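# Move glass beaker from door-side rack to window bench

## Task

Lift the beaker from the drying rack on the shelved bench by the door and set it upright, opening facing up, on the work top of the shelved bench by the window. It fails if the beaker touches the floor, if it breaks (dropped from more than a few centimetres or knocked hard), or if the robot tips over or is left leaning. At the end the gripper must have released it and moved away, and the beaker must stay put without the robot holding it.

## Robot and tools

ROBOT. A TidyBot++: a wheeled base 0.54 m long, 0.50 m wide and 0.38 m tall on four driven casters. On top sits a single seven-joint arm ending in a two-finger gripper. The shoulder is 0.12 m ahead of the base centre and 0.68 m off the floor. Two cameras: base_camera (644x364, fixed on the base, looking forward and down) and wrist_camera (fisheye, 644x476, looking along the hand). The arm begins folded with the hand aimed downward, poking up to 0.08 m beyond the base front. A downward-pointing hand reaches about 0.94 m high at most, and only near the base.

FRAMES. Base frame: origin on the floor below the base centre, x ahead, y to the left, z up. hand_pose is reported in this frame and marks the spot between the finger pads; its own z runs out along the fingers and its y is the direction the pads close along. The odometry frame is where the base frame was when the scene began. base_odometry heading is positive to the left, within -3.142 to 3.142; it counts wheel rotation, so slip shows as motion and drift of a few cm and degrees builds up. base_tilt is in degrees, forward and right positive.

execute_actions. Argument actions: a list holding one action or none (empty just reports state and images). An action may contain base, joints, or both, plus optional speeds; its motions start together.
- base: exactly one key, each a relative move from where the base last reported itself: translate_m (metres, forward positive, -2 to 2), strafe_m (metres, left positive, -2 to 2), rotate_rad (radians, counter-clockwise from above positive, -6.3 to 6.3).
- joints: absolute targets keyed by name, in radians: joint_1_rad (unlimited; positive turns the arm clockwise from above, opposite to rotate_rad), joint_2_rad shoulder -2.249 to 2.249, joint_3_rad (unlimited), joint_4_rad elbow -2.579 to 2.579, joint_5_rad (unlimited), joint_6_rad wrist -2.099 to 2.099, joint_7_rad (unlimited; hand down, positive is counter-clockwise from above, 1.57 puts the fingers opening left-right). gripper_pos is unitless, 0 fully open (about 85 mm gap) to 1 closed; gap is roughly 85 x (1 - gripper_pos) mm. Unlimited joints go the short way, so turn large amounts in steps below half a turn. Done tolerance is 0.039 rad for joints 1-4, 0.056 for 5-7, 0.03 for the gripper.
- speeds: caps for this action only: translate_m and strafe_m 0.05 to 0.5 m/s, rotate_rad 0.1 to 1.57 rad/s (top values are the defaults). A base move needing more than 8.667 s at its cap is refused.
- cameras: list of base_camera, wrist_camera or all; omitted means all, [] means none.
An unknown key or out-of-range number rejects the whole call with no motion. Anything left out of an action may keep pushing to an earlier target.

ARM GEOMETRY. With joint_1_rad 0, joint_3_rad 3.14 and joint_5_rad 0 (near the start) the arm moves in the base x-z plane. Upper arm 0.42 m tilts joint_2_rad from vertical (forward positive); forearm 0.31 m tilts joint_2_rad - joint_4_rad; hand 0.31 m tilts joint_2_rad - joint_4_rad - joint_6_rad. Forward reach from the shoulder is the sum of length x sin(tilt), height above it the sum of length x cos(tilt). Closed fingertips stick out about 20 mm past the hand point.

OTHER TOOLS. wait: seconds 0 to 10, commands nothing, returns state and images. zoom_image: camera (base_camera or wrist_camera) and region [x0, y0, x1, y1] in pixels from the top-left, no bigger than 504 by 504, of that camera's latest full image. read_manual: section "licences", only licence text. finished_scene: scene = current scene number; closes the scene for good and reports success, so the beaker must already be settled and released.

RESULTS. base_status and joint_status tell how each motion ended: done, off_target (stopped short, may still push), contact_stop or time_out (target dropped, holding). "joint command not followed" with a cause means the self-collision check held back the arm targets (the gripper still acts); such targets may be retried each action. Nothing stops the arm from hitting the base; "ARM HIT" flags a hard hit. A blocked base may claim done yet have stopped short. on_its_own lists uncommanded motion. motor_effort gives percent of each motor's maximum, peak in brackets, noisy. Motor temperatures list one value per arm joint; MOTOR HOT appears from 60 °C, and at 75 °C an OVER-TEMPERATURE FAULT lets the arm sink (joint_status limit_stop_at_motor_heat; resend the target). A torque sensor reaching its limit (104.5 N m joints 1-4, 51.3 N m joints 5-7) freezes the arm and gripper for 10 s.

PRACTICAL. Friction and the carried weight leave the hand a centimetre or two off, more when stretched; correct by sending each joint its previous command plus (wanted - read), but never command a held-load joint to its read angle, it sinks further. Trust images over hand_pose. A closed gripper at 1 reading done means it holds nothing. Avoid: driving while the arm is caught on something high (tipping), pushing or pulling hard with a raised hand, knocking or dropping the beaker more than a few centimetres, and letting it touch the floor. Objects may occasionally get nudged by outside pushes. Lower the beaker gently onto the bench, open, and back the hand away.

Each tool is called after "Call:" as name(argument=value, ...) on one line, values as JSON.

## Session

Call:
execute_actions(actions=[])

Scene clock: 0.00 s.
Motor temperatures (°C, as the motors report them): [40 31 33 35 39 41 46]
base_odometry: x=+0.000 y=+0.000 heading=+0.000 (m, m, rad; odometry frame)
base_tilt: forward=+0.7 right=-0.2 (deg)
base_status: not commanded
joint_positions: joint_1_rad=+0.022 joint_2_rad=-0.366 joint_3_rad=+3.177 joint_4_rad=-2.506 joint_5_rad=-0.032 joint_6_rad=-0.872 joint_7_rad=+1.599 gripper_pos=+0.000
joint_status: not commanded
motor_effort: joint_1_rad=+0 joint_2_rad=-1 joint_3_rad=-1 joint_4_rad=+13 joint_5_rad=-1 joint_6_rad=+1 joint_7_rad=-1 (%)
hand_pose: x=+0.2742 y=+0.0015 z=+0.5969 quat_wxyz=(-0.017, +0.997, -0.024, +0.065) (m; base frame)
pictures: base_camera, wrist_camera
camera_calibration (this result's frames):
wrist_camera: T_world_to_cam=[[-0.0376898, -0.998418, -0.0417357, 0.0384793], [-0.984889, 0.044179, -0.167454, 0.430713], [0.169033, 0.0347937, -0.984996, 0.674466], [0, 0, 0, 1]] pos_world=[0.311648, -0.00407723, 0.738077]
Images, in order (width x height): base_camera 644x364, wrist_camera 644x476.

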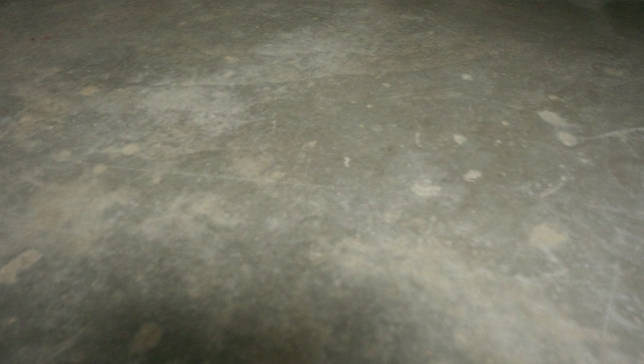

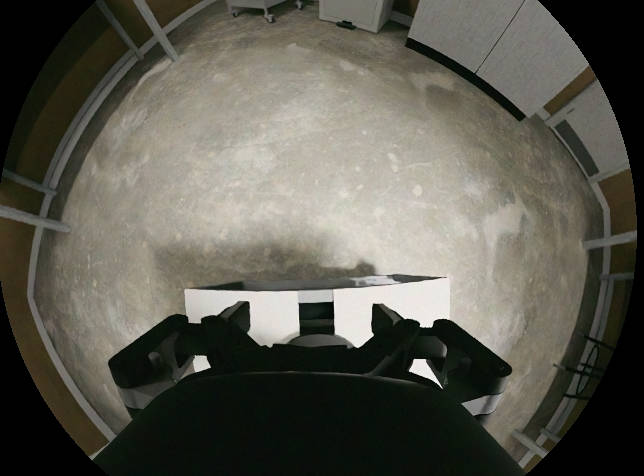

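Call:
execute_actions(actions=[{"base": {"rotate_rad": -2.13}, "joints": {"joint_1_rad": 0.0, "joint_3_rad": 3.1416, "joint_4_rad": -2.1, "joint_5_rad": 0.033, "joint_6_rad": 0.0, "joint_7_rad": 1.538}}])

Scene clock: 4.23 s.
Motor temperatures (°C, as the motors report them): [40 31 33 35 39 41 46]
base_odometry: x=+0.000 y=+0.000 heading=-2.129 (m, m, rad; odometry frame)
base_tilt: forward=+0.8 right=-0.3 (deg)
base_status: done
joint_positions: joint_1_rad=+0.010 joint_2_rad=-0.366 joint_3_rad=+3.159 joint_4_rad=-2.104 joint_5_rad=-0.006 joint_6_rad=-0.015 joint_7_rad=+1.582 gripper_pos=+0.000
joint_status: all done
motor_effort: joint_1_rad=+0(2) joint_2_rad=-10(12) joint_3_rad=-1(1) joint_4_rad=+20(20) joint_5_rad=+0(0) joint_6_rad=+8(9) joint_7_rad=+0(0) (%)
hand_pose: x=+0.5848 y=-0.0123 z=+0.9662 quat_wxyz=(+0.008, +0.768, -0.010, +0.640) (m; base frame)
pictures: base_camera, wrist_camera
camera_calibration (this result's frames):
wrist_camera: T_world_to_cam=[[-0.0170651, -0.999845, 0.00441272, -0.0048754], [-0.142865, -0.00192974, -0.98974, 1.10061], [0.989595, -0.0175205, -0.14281, -0.307995], [0, 0, 0, 1]] pos_world=[0.461945, -0.00814697, 1.04535]
Images, in order (width x height): base_camera 644x364, wrist_camera 644x476.

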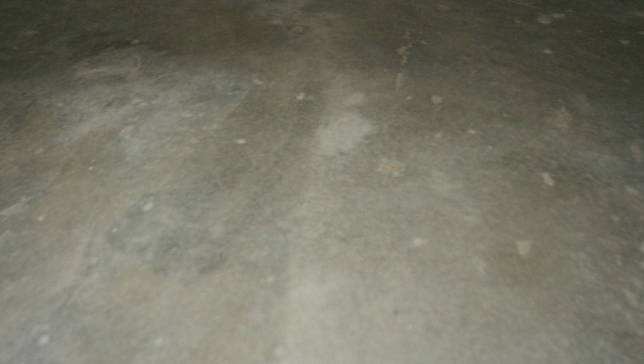

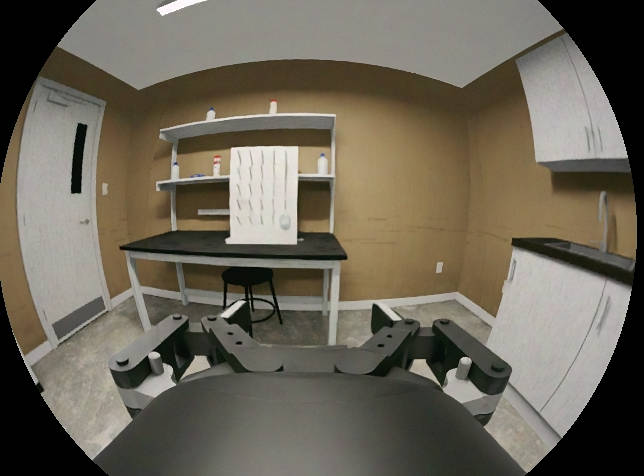

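Call:
zoom_image(camera="wrist_camera", region=[110, 130, 360, 350])

Region (110, 130, 360, 350) of wrist_camera's 644x476 image, scaled by 2.016; it fills the top 444 rows of this view, and the rest is white.

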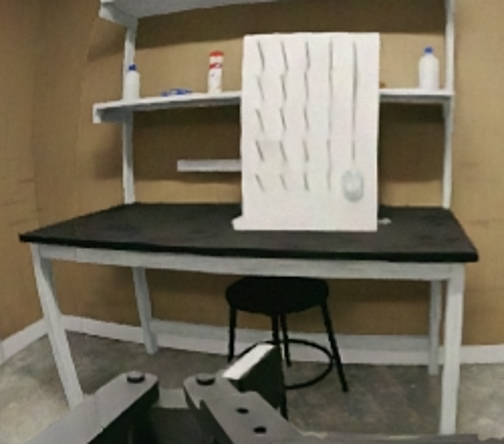

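Call:
execute_actions(actions=[{"base": {"strafe_m": -0.63}, "joints": {"joint_1_rad": -1.575, "joint_2_rad": 0.196, "joint_4_rad": -2.035, "joint_6_rad": 0.69, "joint_7_rad": -0.69}}])

Scene clock: 16.37 s.
Motor temperatures (°C, as the motors report them): [40 31 33 35 39 41 46]
base_odometry: x=-0.534 y=+0.334 heading=-2.130 (m, m, rad; odometry frame)
base_tilt: forward=+0.7 right=-0.3 (deg)
base_status: done
joint_positions: joint_1_rad=-1.567 joint_2_rad=+0.186 joint_3_rad=+3.157 joint_4_rad=-2.049 joint_5_rad=-0.004 joint_6_rad=+0.664 joint_7_rad=-0.649 gripper_pos=+0.000
joint_status: all done
motor_effort: joint_1_rad=+0(1) joint_2_rad=-28(29) joint_3_rad=-1(1) joint_4_rad=+17(20) joint_5_rad=-1(0) joint_6_rad=+8(8) joint_7_rad=+0(1) (%)
hand_pose: x=+0.1299 y=+0.6367 z=+0.9020 quat_wxyz=(-0.673, +0.667, -0.233, -0.219) (m; base frame)
pictures: base_camera, wrist_camera
camera_calibration (this result's frames):
wrist_camera: T_world_to_cam=[[-0.599274, 0.020058, -0.800293, 0.788676], [-0.798566, 0.0552549, 0.599366, -0.411334], [0.0562422, 0.998271, -0.0170952, -0.49457], [0, 0, 0, 1]] pos_world=[0.171971, 0.500623, 0.869256]
Images, in order (width x height): base_camera 644x364, wrist_camera 644x476.

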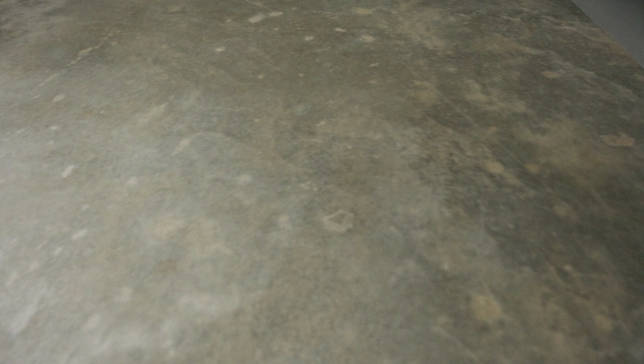

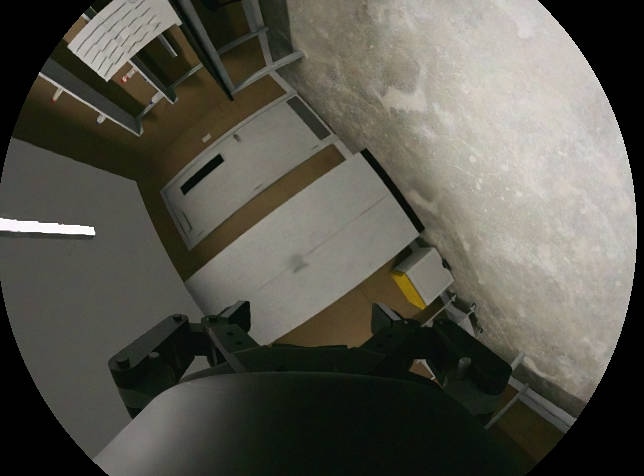

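Call:
zoom_image(camera="base_camera", region=[504, 0, 644, 100])

Call:
zoom_image(camera="wrist_camera", region=[150, 40, 480, 350])

Region (504, 0, 644, 100) of base_camera's 644x364 image, scaled by 3.600; it fills the top 360 rows of this view, and the rest is white.

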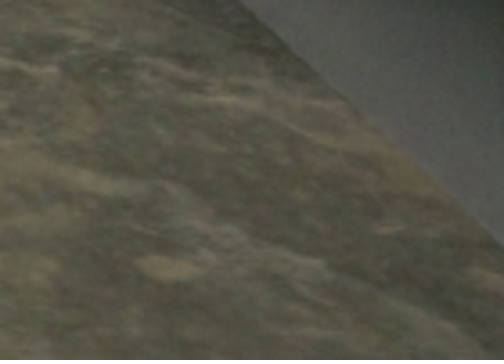

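Region (150, 40, 480, 350) of wrist_camera's 644x476 image, scaled by 1.527; it fills the top 473 rows of this view, and the rest is white.

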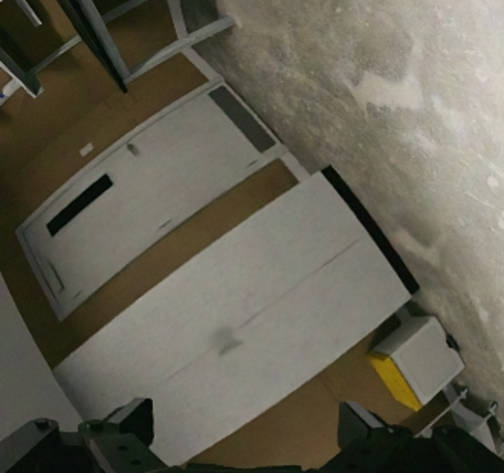

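Call:
execute_actions(actions=[{"base": {"translate_m": 1.47}}])

Scene clock: 22.60 s.
Motor temperatures (°C, as the motors report them): [40 31 33 35 39 41 46]
base_odometry: x=-1.314 y=-0.912 heading=-2.130 (m, m, rad; odometry frame)
base_tilt: forward=+0.7 right=-0.3 (deg)
base_status: done
joint_positions: joint_1_rad=-1.571 joint_2_rad=+0.186 joint_3_rad=+3.156 joint_4_rad=-2.047 joint_5_rad=-0.003 joint_6_rad=+0.665 joint_7_rad=-0.649 gripper_pos=+0.000
joint_status: not commanded
motor_effort: joint_1_rad=+0(2) joint_2_rad=-28(29) joint_3_rad=+0(3) joint_4_rad=+17(17) joint_5_rad=-1(0) joint_6_rad=+8(8) joint_7_rad=+0(0) (%)
hand_pose: x=+0.1268 y=+0.6370 z=+0.9029 quat_wxyz=(-0.673, +0.667, -0.231, -0.220) (m; base frame)
pictures: base_camera, wrist_camera
camera_calibration (this result's frames):
wrist_camera: T_world_to_cam=[[-0.59886, 0.0185269, -0.800639, 0.788789], [-0.799222, 0.0499565, 0.598956, -0.410448], [0.0510939, 0.99858, -0.0151099, -0.495966], [0, 0, 0, 1]] pos_world=[0.169676, 0.501152, 0.869882]
Images, in order (width x height): base_camera 644x364, wrist_camera 644x476.

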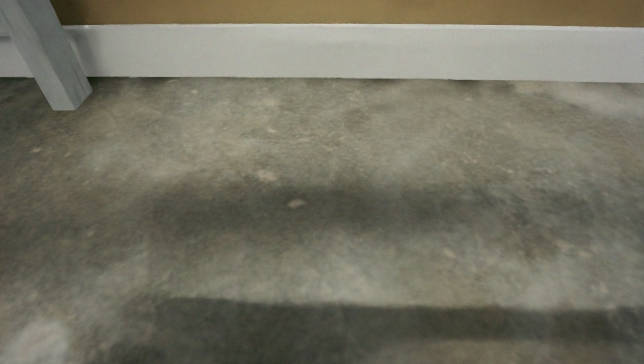

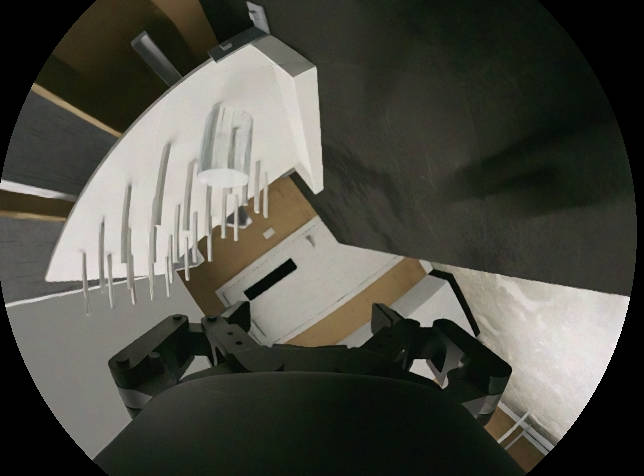

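Call:
zoom_image(camera="wrist_camera", region=[130, 20, 350, 260])

Region (130, 20, 350, 260) of wrist_camera's 644x476 image, scaled by 2.100; it fills the left 462 columns of this view, and the rest is white.

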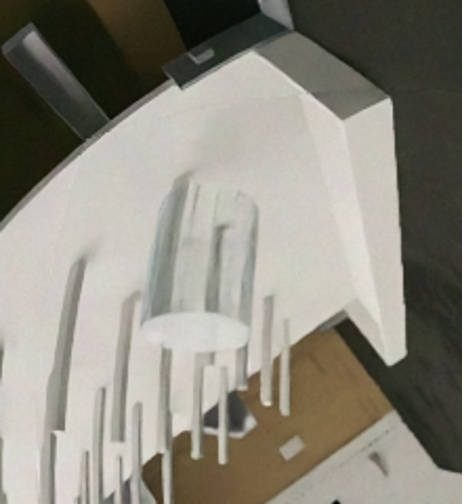

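Call:
execute_actions(actions=[{"base": {"translate_m": 0.22}, "joints": {"joint_2_rad": 0.285, "joint_4_rad": -1.964, "joint_6_rad": 0.705}, "speeds": {"translate_m": 0.3}}])

Call:
zoom_image(camera="wrist_camera", region=[180, 150, 450, 370])

Scene clock: 27.50 s.
Motor temperatures (°C, as the motors report them): [40 32 33 35 39 41 46]
base_odometry: x=-1.431 y=-1.098 heading=-2.130 (m, m, rad; odometry frame)
base_tilt: forward=+0.7 right=-0.3 (deg)
base_status: done
joint_positions: joint_1_rad=-1.572 joint_2_rad=+0.280 joint_3_rad=+3.154 joint_4_rad=-1.972 joint_5_rad=-0.003 joint_6_rad=+0.680 joint_7_rad=-0.649 gripper_pos=+0.000
joint_status: all done
motor_effort: joint_1_rad=+0(2) joint_2_rad=-32(33) joint_3_rad=-1(2) joint_4_rad=+17(17) joint_5_rad=-1(0) joint_6_rad=+8(8) joint_7_rad=+0(1) (%)
hand_pose: x=+0.1252 y=+0.6717 z=+0.8879 quat_wxyz=(-0.671, +0.669, -0.230, -0.220) (m; base frame)
pictures: base_camera, wrist_camera
camera_calibration (this result's frames):
wrist_camera: T_world_to_cam=[[-0.597947, 0.0136263, -0.80142, 0.779059], [-0.800095, 0.0497697, 0.597805, -0.403287], [0.0480323, 0.998668, -0.0188573, -0.527184], [0, 0, 0, 1]] pos_world=[0.168489, 0.535938, 0.855499]
Images, in order (width x height): base_camera 644x364, wrist_camera 644x476.

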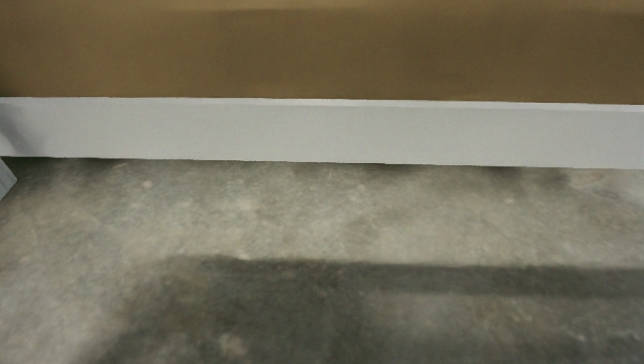

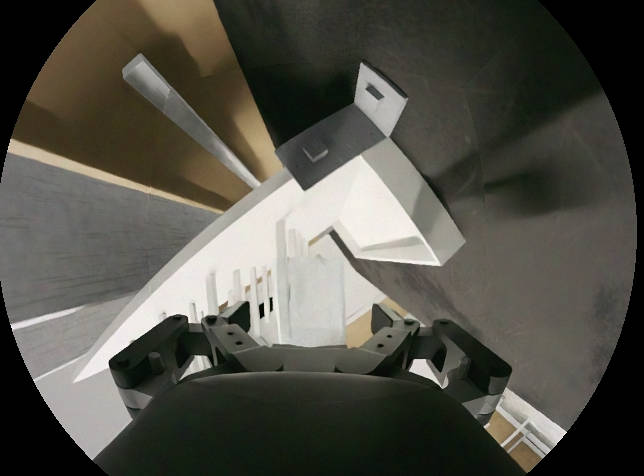

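Region (180, 150, 450, 370) of wrist_camera's 644x476 image, scaled by 1.867; it fills the top 411 rows of this view, and the rest is white.

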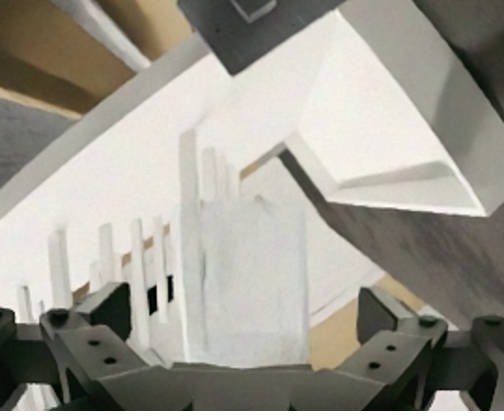

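Call:
execute_actions(actions=[])

Scene clock: 29.07 s.
Motor temperatures (°C, as the motors report them): [40 32 33 35 39 41 46]
base_odometry: x=-1.431 y=-1.098 heading=-2.130 (m, m, rad; odometry frame)
base_tilt: forward=+0.7 right=-0.3 (deg)
base_status: done
joint_positions: joint_1_rad=-1.572 joint_2_rad=+0.280 joint_3_rad=+3.154 joint_4_rad=-1.972 joint_5_rad=-0.003 joint_6_rad=+0.680 joint_7_rad=-0.649 gripper_pos=+0.000
joint_status: all done
motor_effort: joint_1_rad=+0(2) joint_2_rad=-31(33) joint_3_rad=-1(2) joint_4_rad=+17(17) joint_5_rad=+0(0) joint_6_rad=+8(8) joint_7_rad=+0(1) (%)
hand_pose: x=+0.1252 y=+0.6717 z=+0.8879 quat_wxyz=(-0.671, +0.669, -0.230, -0.220) (m; base frame)
pictures: base_camera, wrist_camera
camera_calibration (this result's frames):
wrist_camera: T_world_to_cam=[[-0.597946, 0.0136262, -0.80142, 0.779059], [-0.800096, 0.0497692, 0.597804, -0.403287], [0.0480319, 0.998668, -0.018857, -0.527184], [0, 0, 0, 1]] pos_world=[0.168489, 0.535938, 0.855499]
Images, in order (width x height): base_camera 644x364, wrist_camera 644x476.

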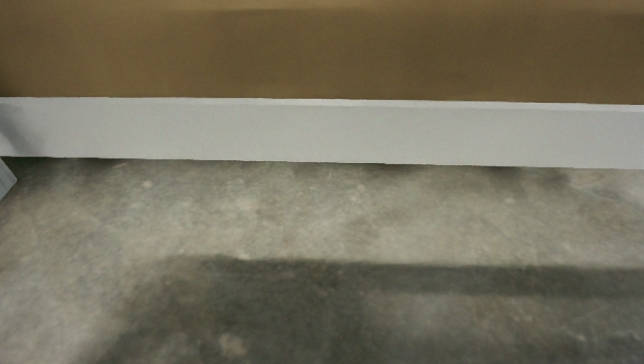

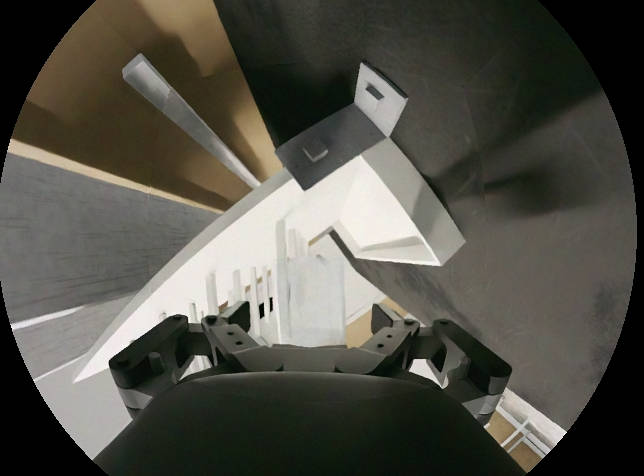

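Call:
zoom_image(camera="wrist_camera", region=[200, 200, 420, 360])

Region (200, 200, 420, 360) of wrist_camera's 644x476 image, scaled by 2.291; it fills the top 367 rows of this view, and the rest is white.

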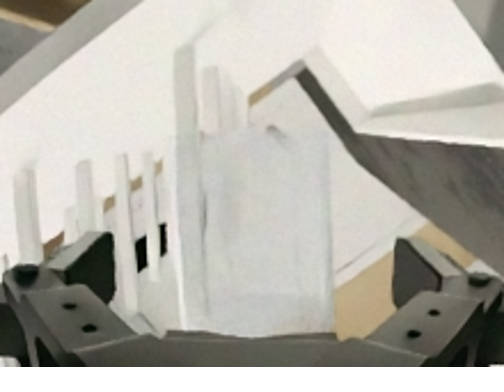

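Call:
execute_actions(actions=[{"base": {"strafe_m": 0.06}, "speeds": {"strafe_m": 0.15}}])

Scene clock: 30.90 s.
Motor temperatures (°C, as the motors report them): [40 32 33 35 39 41 46]
base_odometry: x=-1.380 y=-1.130 heading=-2.130 (m, m, rad; odometry frame)
base_tilt: forward=+0.8 right=-0.3 (deg)
base_status: done
joint_positions: joint_1_rad=-1.572 joint_2_rad=+0.284 joint_3_rad=+3.154 joint_4_rad=-1.971 joint_5_rad=-0.003 joint_6_rad=+0.681 joint_7_rad=-0.649 gripper_pos=+0.000
joint_status: not commanded
motor_effort: joint_1_rad=+0(0) joint_2_rad=-33(34) joint_3_rad=-1(1) joint_4_rad=+17(18) joint_5_rad=-1(0) joint_6_rad=+8(9) joint_7_rad=+0(1) (%)
hand_pose: x=+0.1252 y=+0.6730 z=+0.8862 quat_wxyz=(-0.671, +0.670, -0.230, -0.220) (m; base frame)
pictures: base_camera, wrist_camera
camera_calibration (this result's frames):
wrist_camera: T_world_to_cam=[[-0.59791, 0.0123221, -0.801468, 0.77859], [-0.800123, 0.0507252, 0.597687, -0.402868], [0.0480194, 0.998637, -0.0204699, -0.527019], [0, 0, 0, 1]] pos_world=[0.16849, 0.537143, 0.854017]
Images, in order (width x height): base_camera 644x364, wrist_camera 644x476.

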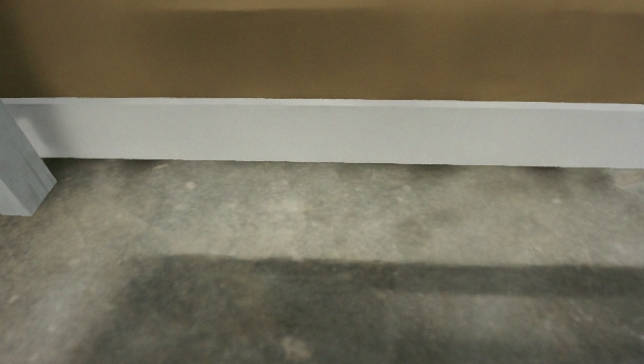

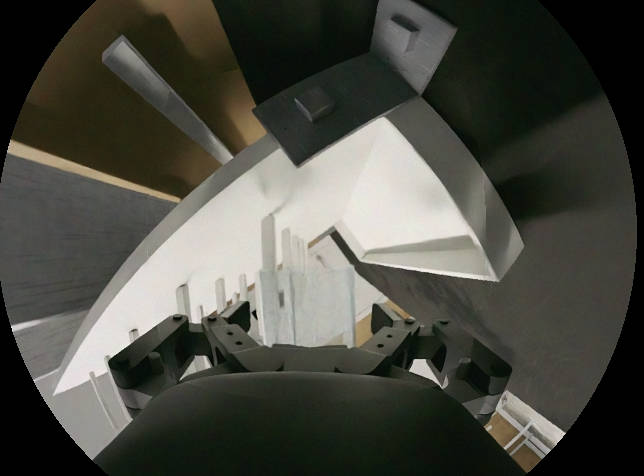

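Call:
zoom_image(camera="wrist_camera", region=[200, 200, 420, 360])

Region (200, 200, 420, 360) of wrist_camera's 644x476 image, scaled by 2.291; it fills the top 367 rows of this view, and the rest is white.

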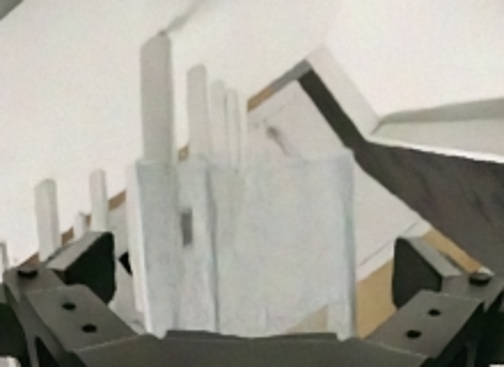

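Call:
execute_actions(actions=[{"base": {"strafe_m": 0.03}, "joints": {"joint_4_rad": -1.954}, "speeds": {"strafe_m": 0.1}}])

Scene clock: 33.83 s.
Motor temperatures (°C, as the motors report them): [40 32 33 35 39 41 46]
base_odometry: x=-1.355 y=-1.147 heading=-2.131 (m, m, rad; odometry frame)
base_tilt: forward=+0.7 right=-0.3 (deg)
base_status: done
joint_positions: joint_1_rad=-1.572 joint_2_rad=+0.287 joint_3_rad=+3.154 joint_4_rad=-1.964 joint_5_rad=-0.003 joint_6_rad=+0.682 joint_7_rad=-0.649 gripper_pos=+0.000
joint_status: all done
motor_effort: joint_1_rad=+0(2) joint_2_rad=-32(35) joint_3_rad=-1(3) joint_4_rad=+17(18) joint_5_rad=+0(0) joint_6_rad=+8(9) joint_7_rad=+0(0) (%)
hand_pose: x=+0.1252 y=+0.6749 z=+0.8883 quat_wxyz=(-0.672, +0.668, -0.229, -0.221) (m; base frame)
pictures: base_camera, wrist_camera
camera_calibration (this result's frames):
wrist_camera: T_world_to_cam=[[-0.597833, 0.0159439, -0.801462, 0.777788], [-0.800183, 0.0479823, 0.597834, -0.402493], [0.0479878, 0.998721, -0.0159274, -0.532992], [0, 0, 0, 1]] pos_world=[0.168496, 0.539222, 0.855502]
Images, in order (width x height): base_camera 644x364, wrist_camera 644x476.

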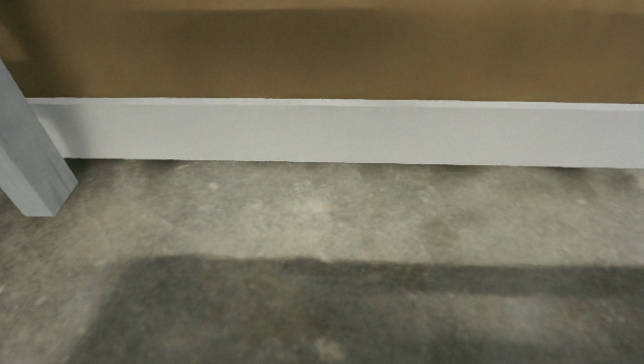

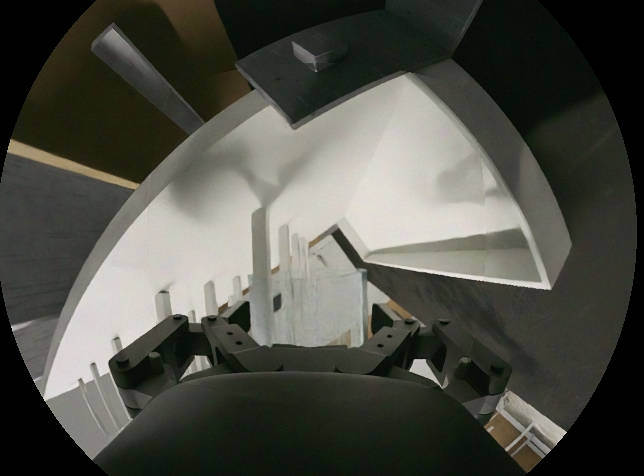

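Call:
zoom_image(camera="wrist_camera", region=[200, 200, 420, 360])

Region (200, 200, 420, 360) of wrist_camera's 644x476 image, scaled by 2.291; it fills the top 367 rows of this view, and the rest is white.

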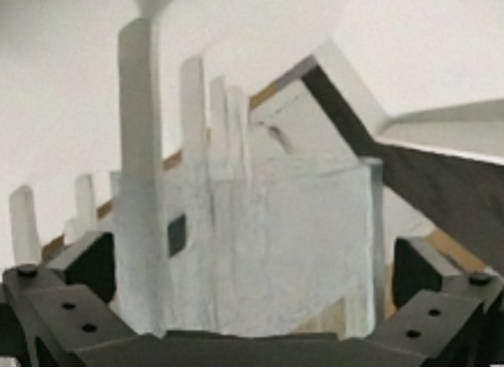

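Call:
execute_actions(actions=[{"joints": {"joint_4_rad": -1.945, "gripper_pos": 0.5}}], cameras=["wrist_camera"])

Scene clock: 35.53 s.
Motor temperatures (°C, as the motors report them): [40 32 33 35 39 41 46]
base_odometry: x=-1.355 y=-1.147 heading=-2.131 (m, m, rad; odometry frame)
base_tilt: forward=+0.7 right=-0.3 (deg)
base_status: not commanded
joint_positions: joint_1_rad=-1.572 joint_2_rad=+0.287 joint_3_rad=+3.154 joint_4_rad=-1.957 joint_5_rad=-0.003 joint_6_rad=+0.682 joint_7_rad=-0.649 gripper_pos=+0.219
joint_status: gripper_pos off_target (ended at +0.219, target +0.500); the others done
motor_effort: joint_1_rad=+0(1) joint_2_rad=-33(32) joint_3_rad=-1(0) joint_4_rad=+17(17) joint_5_rad=-1(1) joint_6_rad=+9(9) joint_7_rad=+0(0) (%)
hand_pose: x=+0.1252 y=+0.6763 z=+0.8922 quat_wxyz=(-0.675, +0.666, -0.228, -0.222) (m; base frame)
pictures: wrist_camera
camera_calibration (this result's frames):
wrist_camera: T_world_to_cam=[[-0.597747, 0.021539, -0.801396, 0.777037], [-0.80025, 0.043748, 0.598068, -0.402234], [0.0479412, 0.99881, -0.00891363, -0.540608], [0, 0, 0, 1]] pos_world=[0.168501, 0.540825, 0.858458]
Images, in order (width x height): wrist_camera 644x476.

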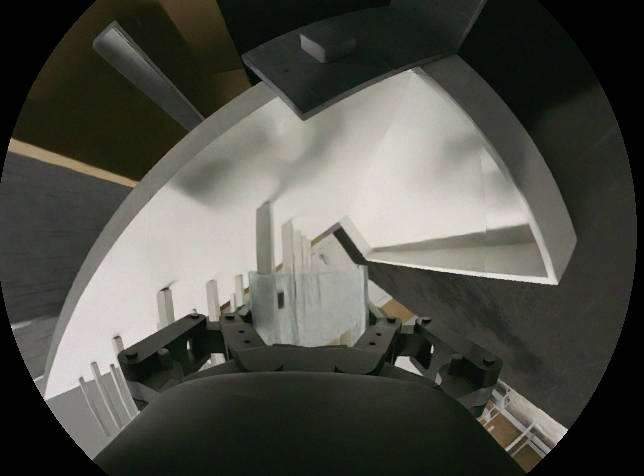

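Call:
zoom_image(camera="wrist_camera", region=[200, 190, 420, 360])

Region (200, 190, 420, 360) of wrist_camera's 644x476 image, scaled by 2.291; it fills the top 389 rows of this view, and the rest is white.

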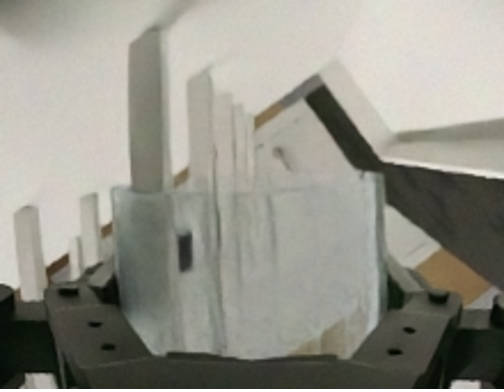

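Call:
execute_actions(actions=[{"base": {"translate_m": -0.03}, "joints": {"joint_2_rad": 0.24, "joint_4_rad": -1.903}, "speeds": {"translate_m": 0.08}}])

Scene clock: 39.50 s.
Motor temperatures (°C, as the motors report them): [40 32 33 35 39 41 46]
base_odometry: x=-1.338 y=-1.121 heading=-2.131 (m, m, rad; odometry frame)
base_tilt: forward=+0.7 right=-0.3 (deg)
base_status: done
joint_positions: joint_1_rad=-1.573 joint_2_rad=+0.252 joint_3_rad=+3.154 joint_4_rad=-1.915 joint_5_rad=-0.002 joint_6_rad=+0.682 joint_7_rad=-0.649 gripper_pos=+0.219
joint_status: all done
motor_effort: joint_1_rad=-1(3) joint_2_rad=-33(38) joint_3_rad=-1(3) joint_4_rad=+19(20) joint_5_rad=-1(1) joint_6_rad=+9(10) joint_7_rad=+0(1) (%)
hand_pose: x=+0.1241 y=+0.6754 z=+0.9388 quat_wxyz=(-0.699, +0.640, -0.219, -0.230) (m; base frame)
pictures: base_camera, wrist_camera
camera_calibration (this result's frames):
wrist_camera: T_world_to_cam=[[-0.597316, 0.081017, -0.797903, 0.770245], [-0.800683, -0.0031348, 0.599079, -0.400129], [0.0460344, 0.996708, 0.0667414, -0.608615], [0, 0, 0, 1]] pos_world=[0.16772, 0.542955, 0.89491]
Images, in order (width x height): base_camera 644x364, wrist_camera 644x476.

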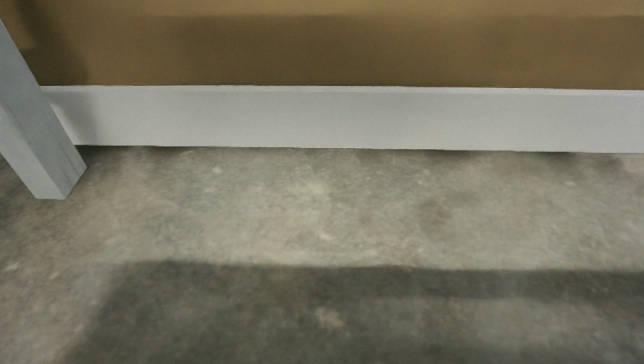

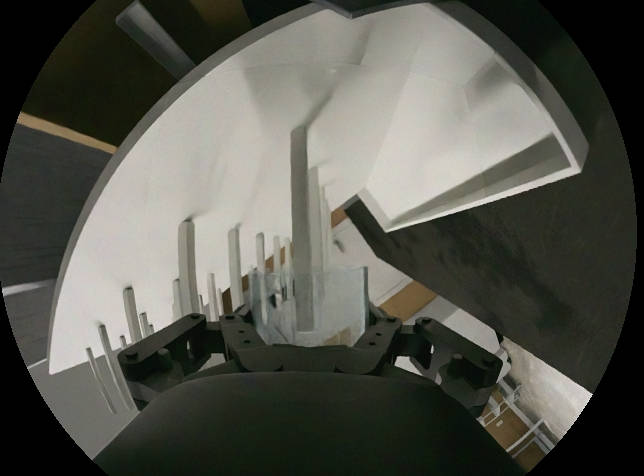

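Call:
zoom_image(camera="wrist_camera", region=[400, 280, 644, 476])

Region (400, 280, 644, 476) of wrist_camera's 644x476 image, scaled by 2.066; it fills the top 405 rows of this view, and the rest is white.

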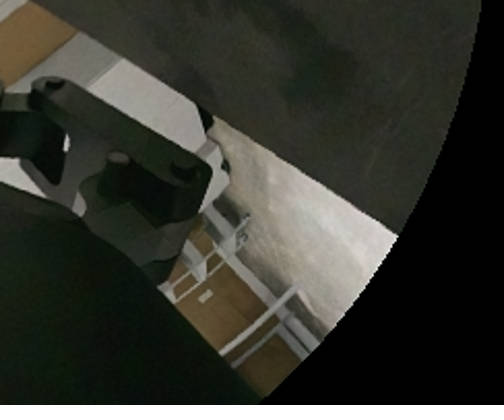

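Call:
zoom_image(camera="wrist_camera", region=[160, 200, 400, 360])

Region (160, 200, 400, 360) of wrist_camera's 644x476 image, scaled by 2.100.

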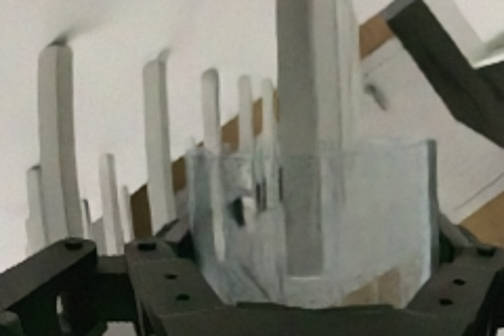

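Call:
execute_actions(actions=[{"joints": {"joint_1_rad": -1.680, "joint_4_rad": -1.857}}], cameras=["wrist_camera"])

Scene clock: 51.50 s.
Motor temperatures (°C, as the motors report them): [40 32 33 35 39 41 46]
base_odometry: x=-1.338 y=-1.121 heading=-2.131 (m, m, rad; odometry frame)
base_tilt: forward=+0.7 right=-0.3 (deg)
base_status: not commanded
joint_positions: joint_1_rad=-1.679 joint_2_rad=+0.252 joint_3_rad=+3.150 joint_4_rad=-1.872 joint_5_rad=-0.002 joint_6_rad=+0.682 joint_7_rad=-0.649 gripper_pos=+0.219
joint_status: all done
motor_effort: joint_1_rad=-1(3) joint_2_rad=-33(33) joint_3_rad=+0(1) joint_4_rad=+19(18) joint_5_rad=+0(1) joint_6_rad=+9(9) joint_7_rad=+0(1) (%)
hand_pose: x=+0.0496 y=+0.6778 z=+0.9639 quat_wxyz=(-0.699, +0.635, -0.179, -0.274) (m; base frame)
pictures: wrist_camera
camera_calibration (this result's frames):
wrist_camera: T_world_to_cam=[[-0.606787, 0.0493742, -0.79333, 0.763023], [-0.792332, -0.117187, 0.59873, -0.397621], [-0.0634057, 0.991882, 0.110228, -0.642524], [0, 0, 0, 1]] pos_world=[0.107205, 0.553038, 0.914221]
Images, in order (width x height): wrist_camera 644x476.

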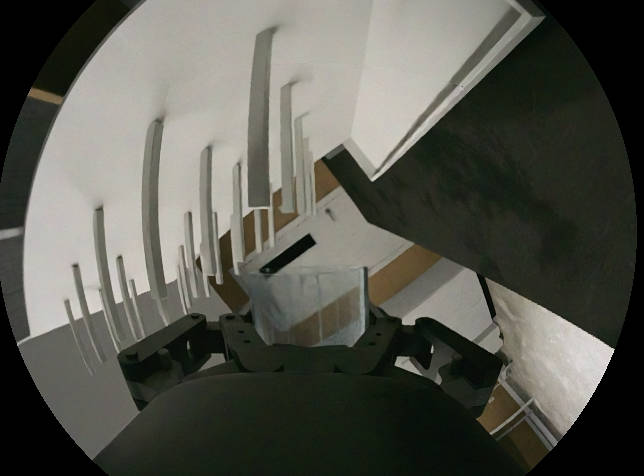

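Call:
execute_actions(actions=[{"base": {"translate_m": -1.1}, "joints": {"joint_1_rad": -2.95, "joint_2_rad": 0.323, "joint_4_rad": -1.49, "joint_6_rad": 0.0, "joint_7_rad": 1.61}}])

Scene clock: 58.50 s.
Motor temperatures (°C, as the motors report them): [40 32 33 35 39 41 46]
base_odometry: x=-0.753 y=-0.189 heading=-2.131 (m, m, rad; odometry frame)
base_tilt: forward=+0.7 right=-0.3 (deg)
base_status: done
joint_positions: joint_1_rad=-2.950 joint_2_rad=+0.326 joint_3_rad=+3.150 joint_4_rad=-1.506 joint_5_rad=-0.002 joint_6_rad=+0.018 joint_7_rad=+1.570 gripper_pos=+0.219
joint_status: all done
motor_effort: joint_1_rad=+0(4) joint_2_rad=-40(41) joint_3_rad=-1(4) joint_4_rad=+21(21) joint_5_rad=+0(0) joint_6_rad=+9(10) joint_7_rad=-1(0) (%)
hand_pose: x=-0.6075 y=+0.1447 z=+0.9238 quat_wxyz=(-0.613, +0.079, +0.784, +0.061) (m; base frame)
pictures: base_camera, wrist_camera
camera_calibration (this result's frames):
wrist_camera: T_world_to_cam=[[0.190921, 0.981593, 0.00488714, -0.0288646], [0.200953, -0.0342112, -0.979003, 1.09219], [-0.960816, 0.187894, -0.203785, -0.289684], [0, 0, 0, 1]] pos_world=[-0.4923, 0.120128, 1.01036]
Images, in order (width x height): base_camera 644x364, wrist_camera 644x476.

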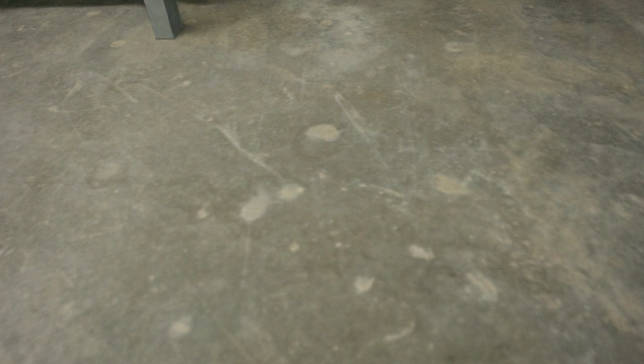

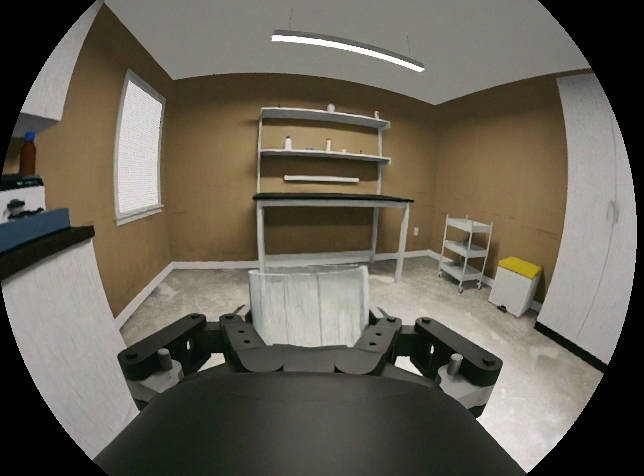

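Call:
zoom_image(camera="wrist_camera", region=[240, 170, 430, 300])

Call:
zoom_image(camera="wrist_camera", region=[240, 180, 300, 290])

Call:
zoom_image(camera="wrist_camera", region=[360, 180, 420, 290])

Region (240, 170, 430, 300) of wrist_camera's 644x476 image, scaled by 2.653; it fills the top 345 rows of this view, and the rest is white.

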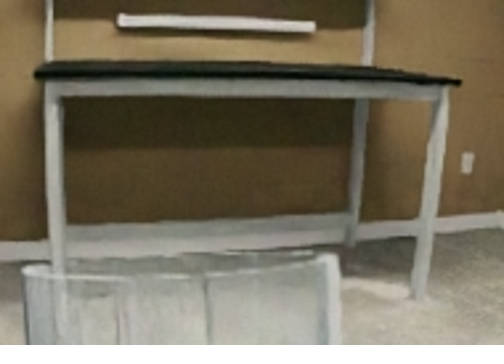

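Region (240, 180, 300, 290) of wrist_camera's 644x476 image, scaled by 4.582; it fills the left 275 columns of this view, and the rest is white.

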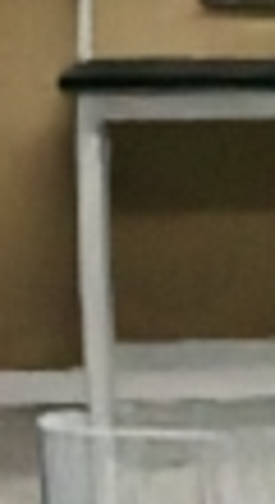

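Region (360, 180, 420, 290) of wrist_camera's 644x476 image, scaled by 4.582; it fills the left 275 columns of this view, and the rest is white.

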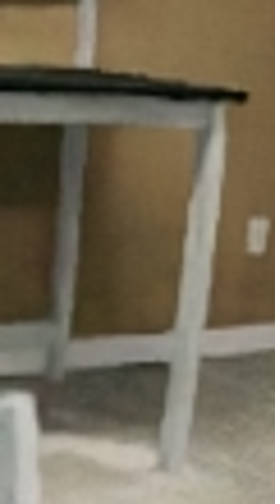

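Call:
zoom_image(camera="wrist_camera", region=[240, 250, 380, 350])

Region (240, 250, 380, 350) of wrist_camera's 644x476 image, scaled by 3.600; it fills the top 360 rows of this view, and the rest is white.

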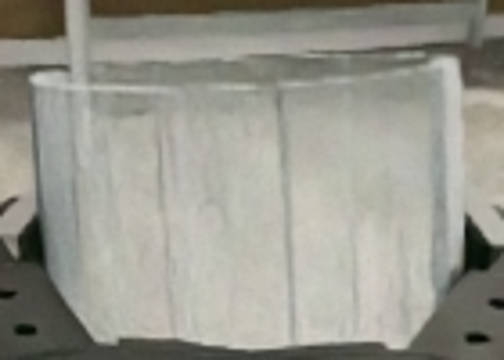

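Call:
execute_actions(actions=[{"base": {"translate_m": -1.83}, "joints": {"joint_1_rad": -3.0, "joint_4_rad": -1.535, "joint_6_rad": 0.462, "joint_7_rad": 1.48}}])

Scene clock: 74.37 s.
Motor temperatures (°C, as the motors report them): [40 32 33 35 39 41 46]
base_odometry: x=+0.221 y=+1.360 heading=-2.132 (m, m, rad; odometry frame)
base_tilt: forward=+0.7 right=-0.3 (deg)
base_status: done
joint_positions: joint_1_rad=-2.991 joint_2_rad=+0.328 joint_3_rad=+3.150 joint_4_rad=-1.535 joint_5_rad=-0.002 joint_6_rad=+0.455 joint_7_rad=+1.519 gripper_pos=+0.219
joint_status: all done
motor_effort: joint_1_rad=+0(3) joint_2_rad=-40(41) joint_3_rad=+0(3) joint_4_rad=+21(23) joint_5_rad=-1(1) joint_6_rad=+9(9) joint_7_rad=+0(0) (%)
hand_pose: x=-0.6159 y=+0.1152 z=+1.0398 quat_wxyz=(-0.761, +0.068, +0.644, +0.041) (m; base frame)
pictures: base_camera, wrist_camera
camera_calibration (this result's frames):
wrist_camera: T_world_to_cam=[[0.144487, 0.988588, -0.0426243, 0.0211432], [-0.203907, -0.0124051, -0.978912, 0.954475], [-0.968269, 0.150131, 0.199788, -0.688485], [0, 0, 0, 1]] pos_world=[-0.475069, 0.0943014, 1.0728]
Images, in order (width x height): base_camera 644x364, wrist_camera 644x476.

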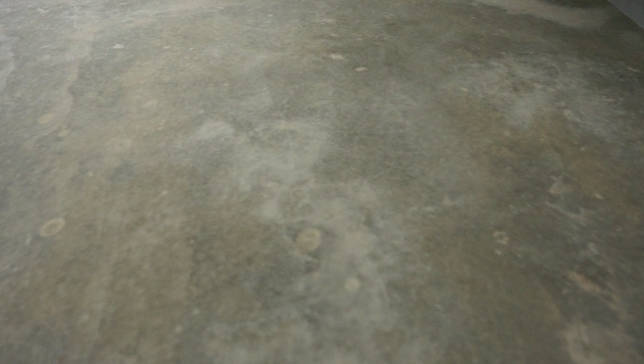

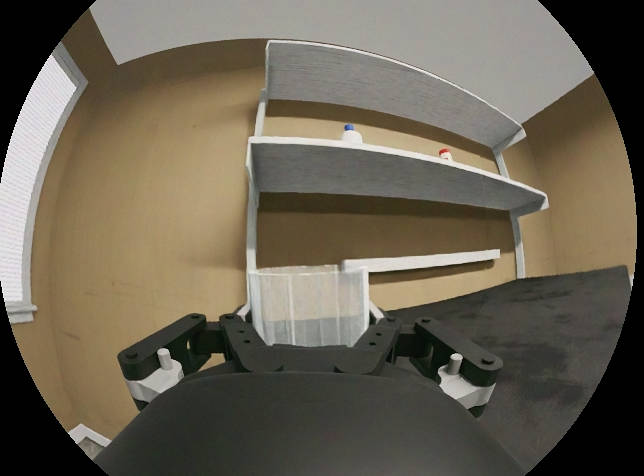

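Call:
zoom_image(camera="wrist_camera", region=[500, 240, 644, 476])

Call:
zoom_image(camera="wrist_camera", region=[60, 280, 280, 476])

Region (500, 240, 644, 476) of wrist_camera's 644x476 image, scaled by 2.136.

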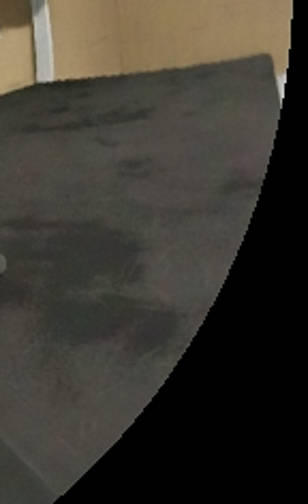

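Region (60, 280, 280, 476) of wrist_camera's 644x476 image, scaled by 2.291; it fills the top 449 rows of this view, and the rest is white.

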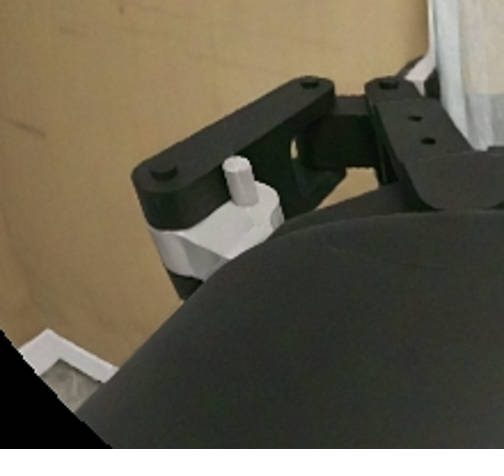

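Call:
execute_actions(actions=[{"base": {"translate_m": 0.04}, "joints": {"joint_4_rad": -1.627}}], cameras=["wrist_camera"])

Scene clock: 78.53 s.
Motor temperatures (°C, as the motors report them): [40 32 33 35 39 41 46]
base_odometry: x=+0.199 y=+1.326 heading=-2.131 (m, m, rad; odometry frame)
base_tilt: forward=+0.7 right=-0.3 (deg)
base_status: done
joint_positions: joint_1_rad=-2.991 joint_2_rad=+0.329 joint_3_rad=+3.150 joint_4_rad=-1.631 joint_5_rad=-0.002 joint_6_rad=+0.455 joint_7_rad=+1.519 gripper_pos=+0.219
joint_status: all done
motor_effort: joint_1_rad=+0(2) joint_2_rad=-39(42) joint_3_rad=-1(2) joint_4_rad=+20(21) joint_5_rad=-1(1) joint_6_rad=+9(10) joint_7_rad=+0(1) (%)
hand_pose: x=-0.6095 y=+0.1141 z=+0.9812 quat_wxyz=(-0.729, +0.071, +0.680, +0.039) (m; base frame)
pictures: wrist_camera
camera_calibration (this result's frames):
wrist_camera: T_world_to_cam=[[0.148537, 0.987942, -0.0436739, 0.0223928], [-0.109632, -0.0274407, -0.993593, 0.97198], [-0.982811, 0.152373, 0.104234, -0.585725], [0, 0, 0, 1]] pos_world=[-0.472423, 0.0937976, 1.02778]
Images, in order (width x height): wrist_camera 644x476.

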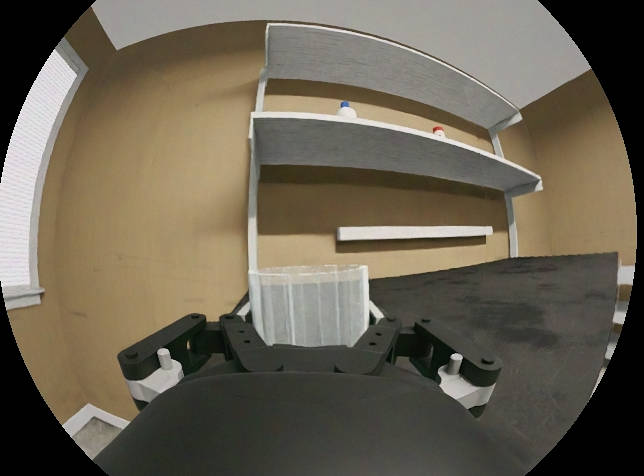

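Call:
zoom_image(camera="wrist_camera", region=[540, 240, 644, 420])

Call:
zoom_image(camera="wrist_camera", region=[100, 250, 300, 420])

Region (540, 240, 644, 420) of wrist_camera's 644x476 image, scaled by 2.800; it fills the left 291 columns of this view, and the rest is white.

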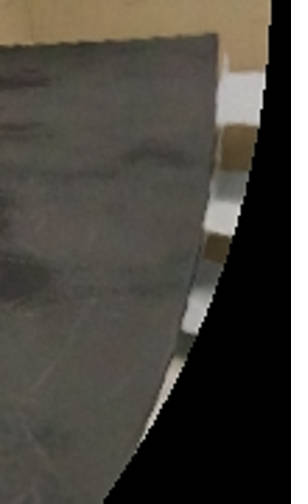

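Region (100, 250, 300, 420) of wrist_camera's 644x476 image, scaled by 2.520; it fills the top 428 rows of this view, and the rest is white.

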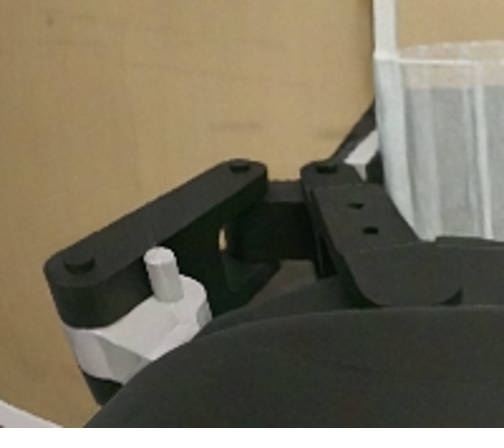

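Call:
execute_actions(actions=[{"joints": {"joint_4_rad": -1.662}}], cameras=["wrist_camera"])

Scene clock: 81.03 s.
Motor temperatures (°C, as the motors report them): [40 32 33 35 39 41 46]
base_odometry: x=+0.199 y=+1.326 heading=-2.131 (m, m, rad; odometry frame)
base_tilt: forward=+0.7 right=-0.3 (deg)
base_status: not commanded
joint_positions: joint_1_rad=-2.991 joint_2_rad=+0.327 joint_3_rad=+3.150 joint_4_rad=-1.654 joint_5_rad=-0.002 joint_6_rad=+0.456 joint_7_rad=+1.519 gripper_pos=+0.219
joint_status: all done
motor_effort: joint_1_rad=+0(0) joint_2_rad=-35(39) joint_3_rad=+0(2) joint_4_rad=+18(20) joint_5_rad=-1(0) joint_6_rad=+8(9) joint_7_rad=-1(0) (%)
hand_pose: x=-0.6066 y=+0.1137 z=+0.9688 quat_wxyz=(-0.722, +0.072, +0.687, +0.039) (m; base frame)
pictures: wrist_camera
camera_calibration (this result's frames):
wrist_camera: T_world_to_cam=[[0.14946, 0.987795, -0.0438483, 0.0225859], [-0.0899757, -0.0305753, -0.995475, 0.974128], [-0.984665, 0.152729, 0.0843078, -0.563473], [0, 0, 0, 1]] pos_world=[-0.470561, 0.0935326, 1.01822]
Images, in order (width x height): wrist_camera 644x476.

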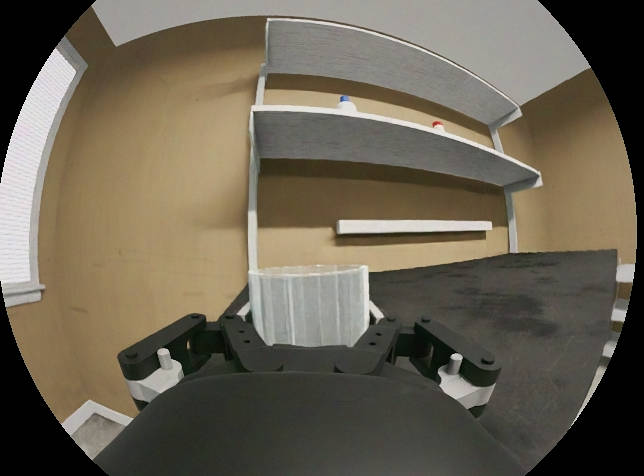

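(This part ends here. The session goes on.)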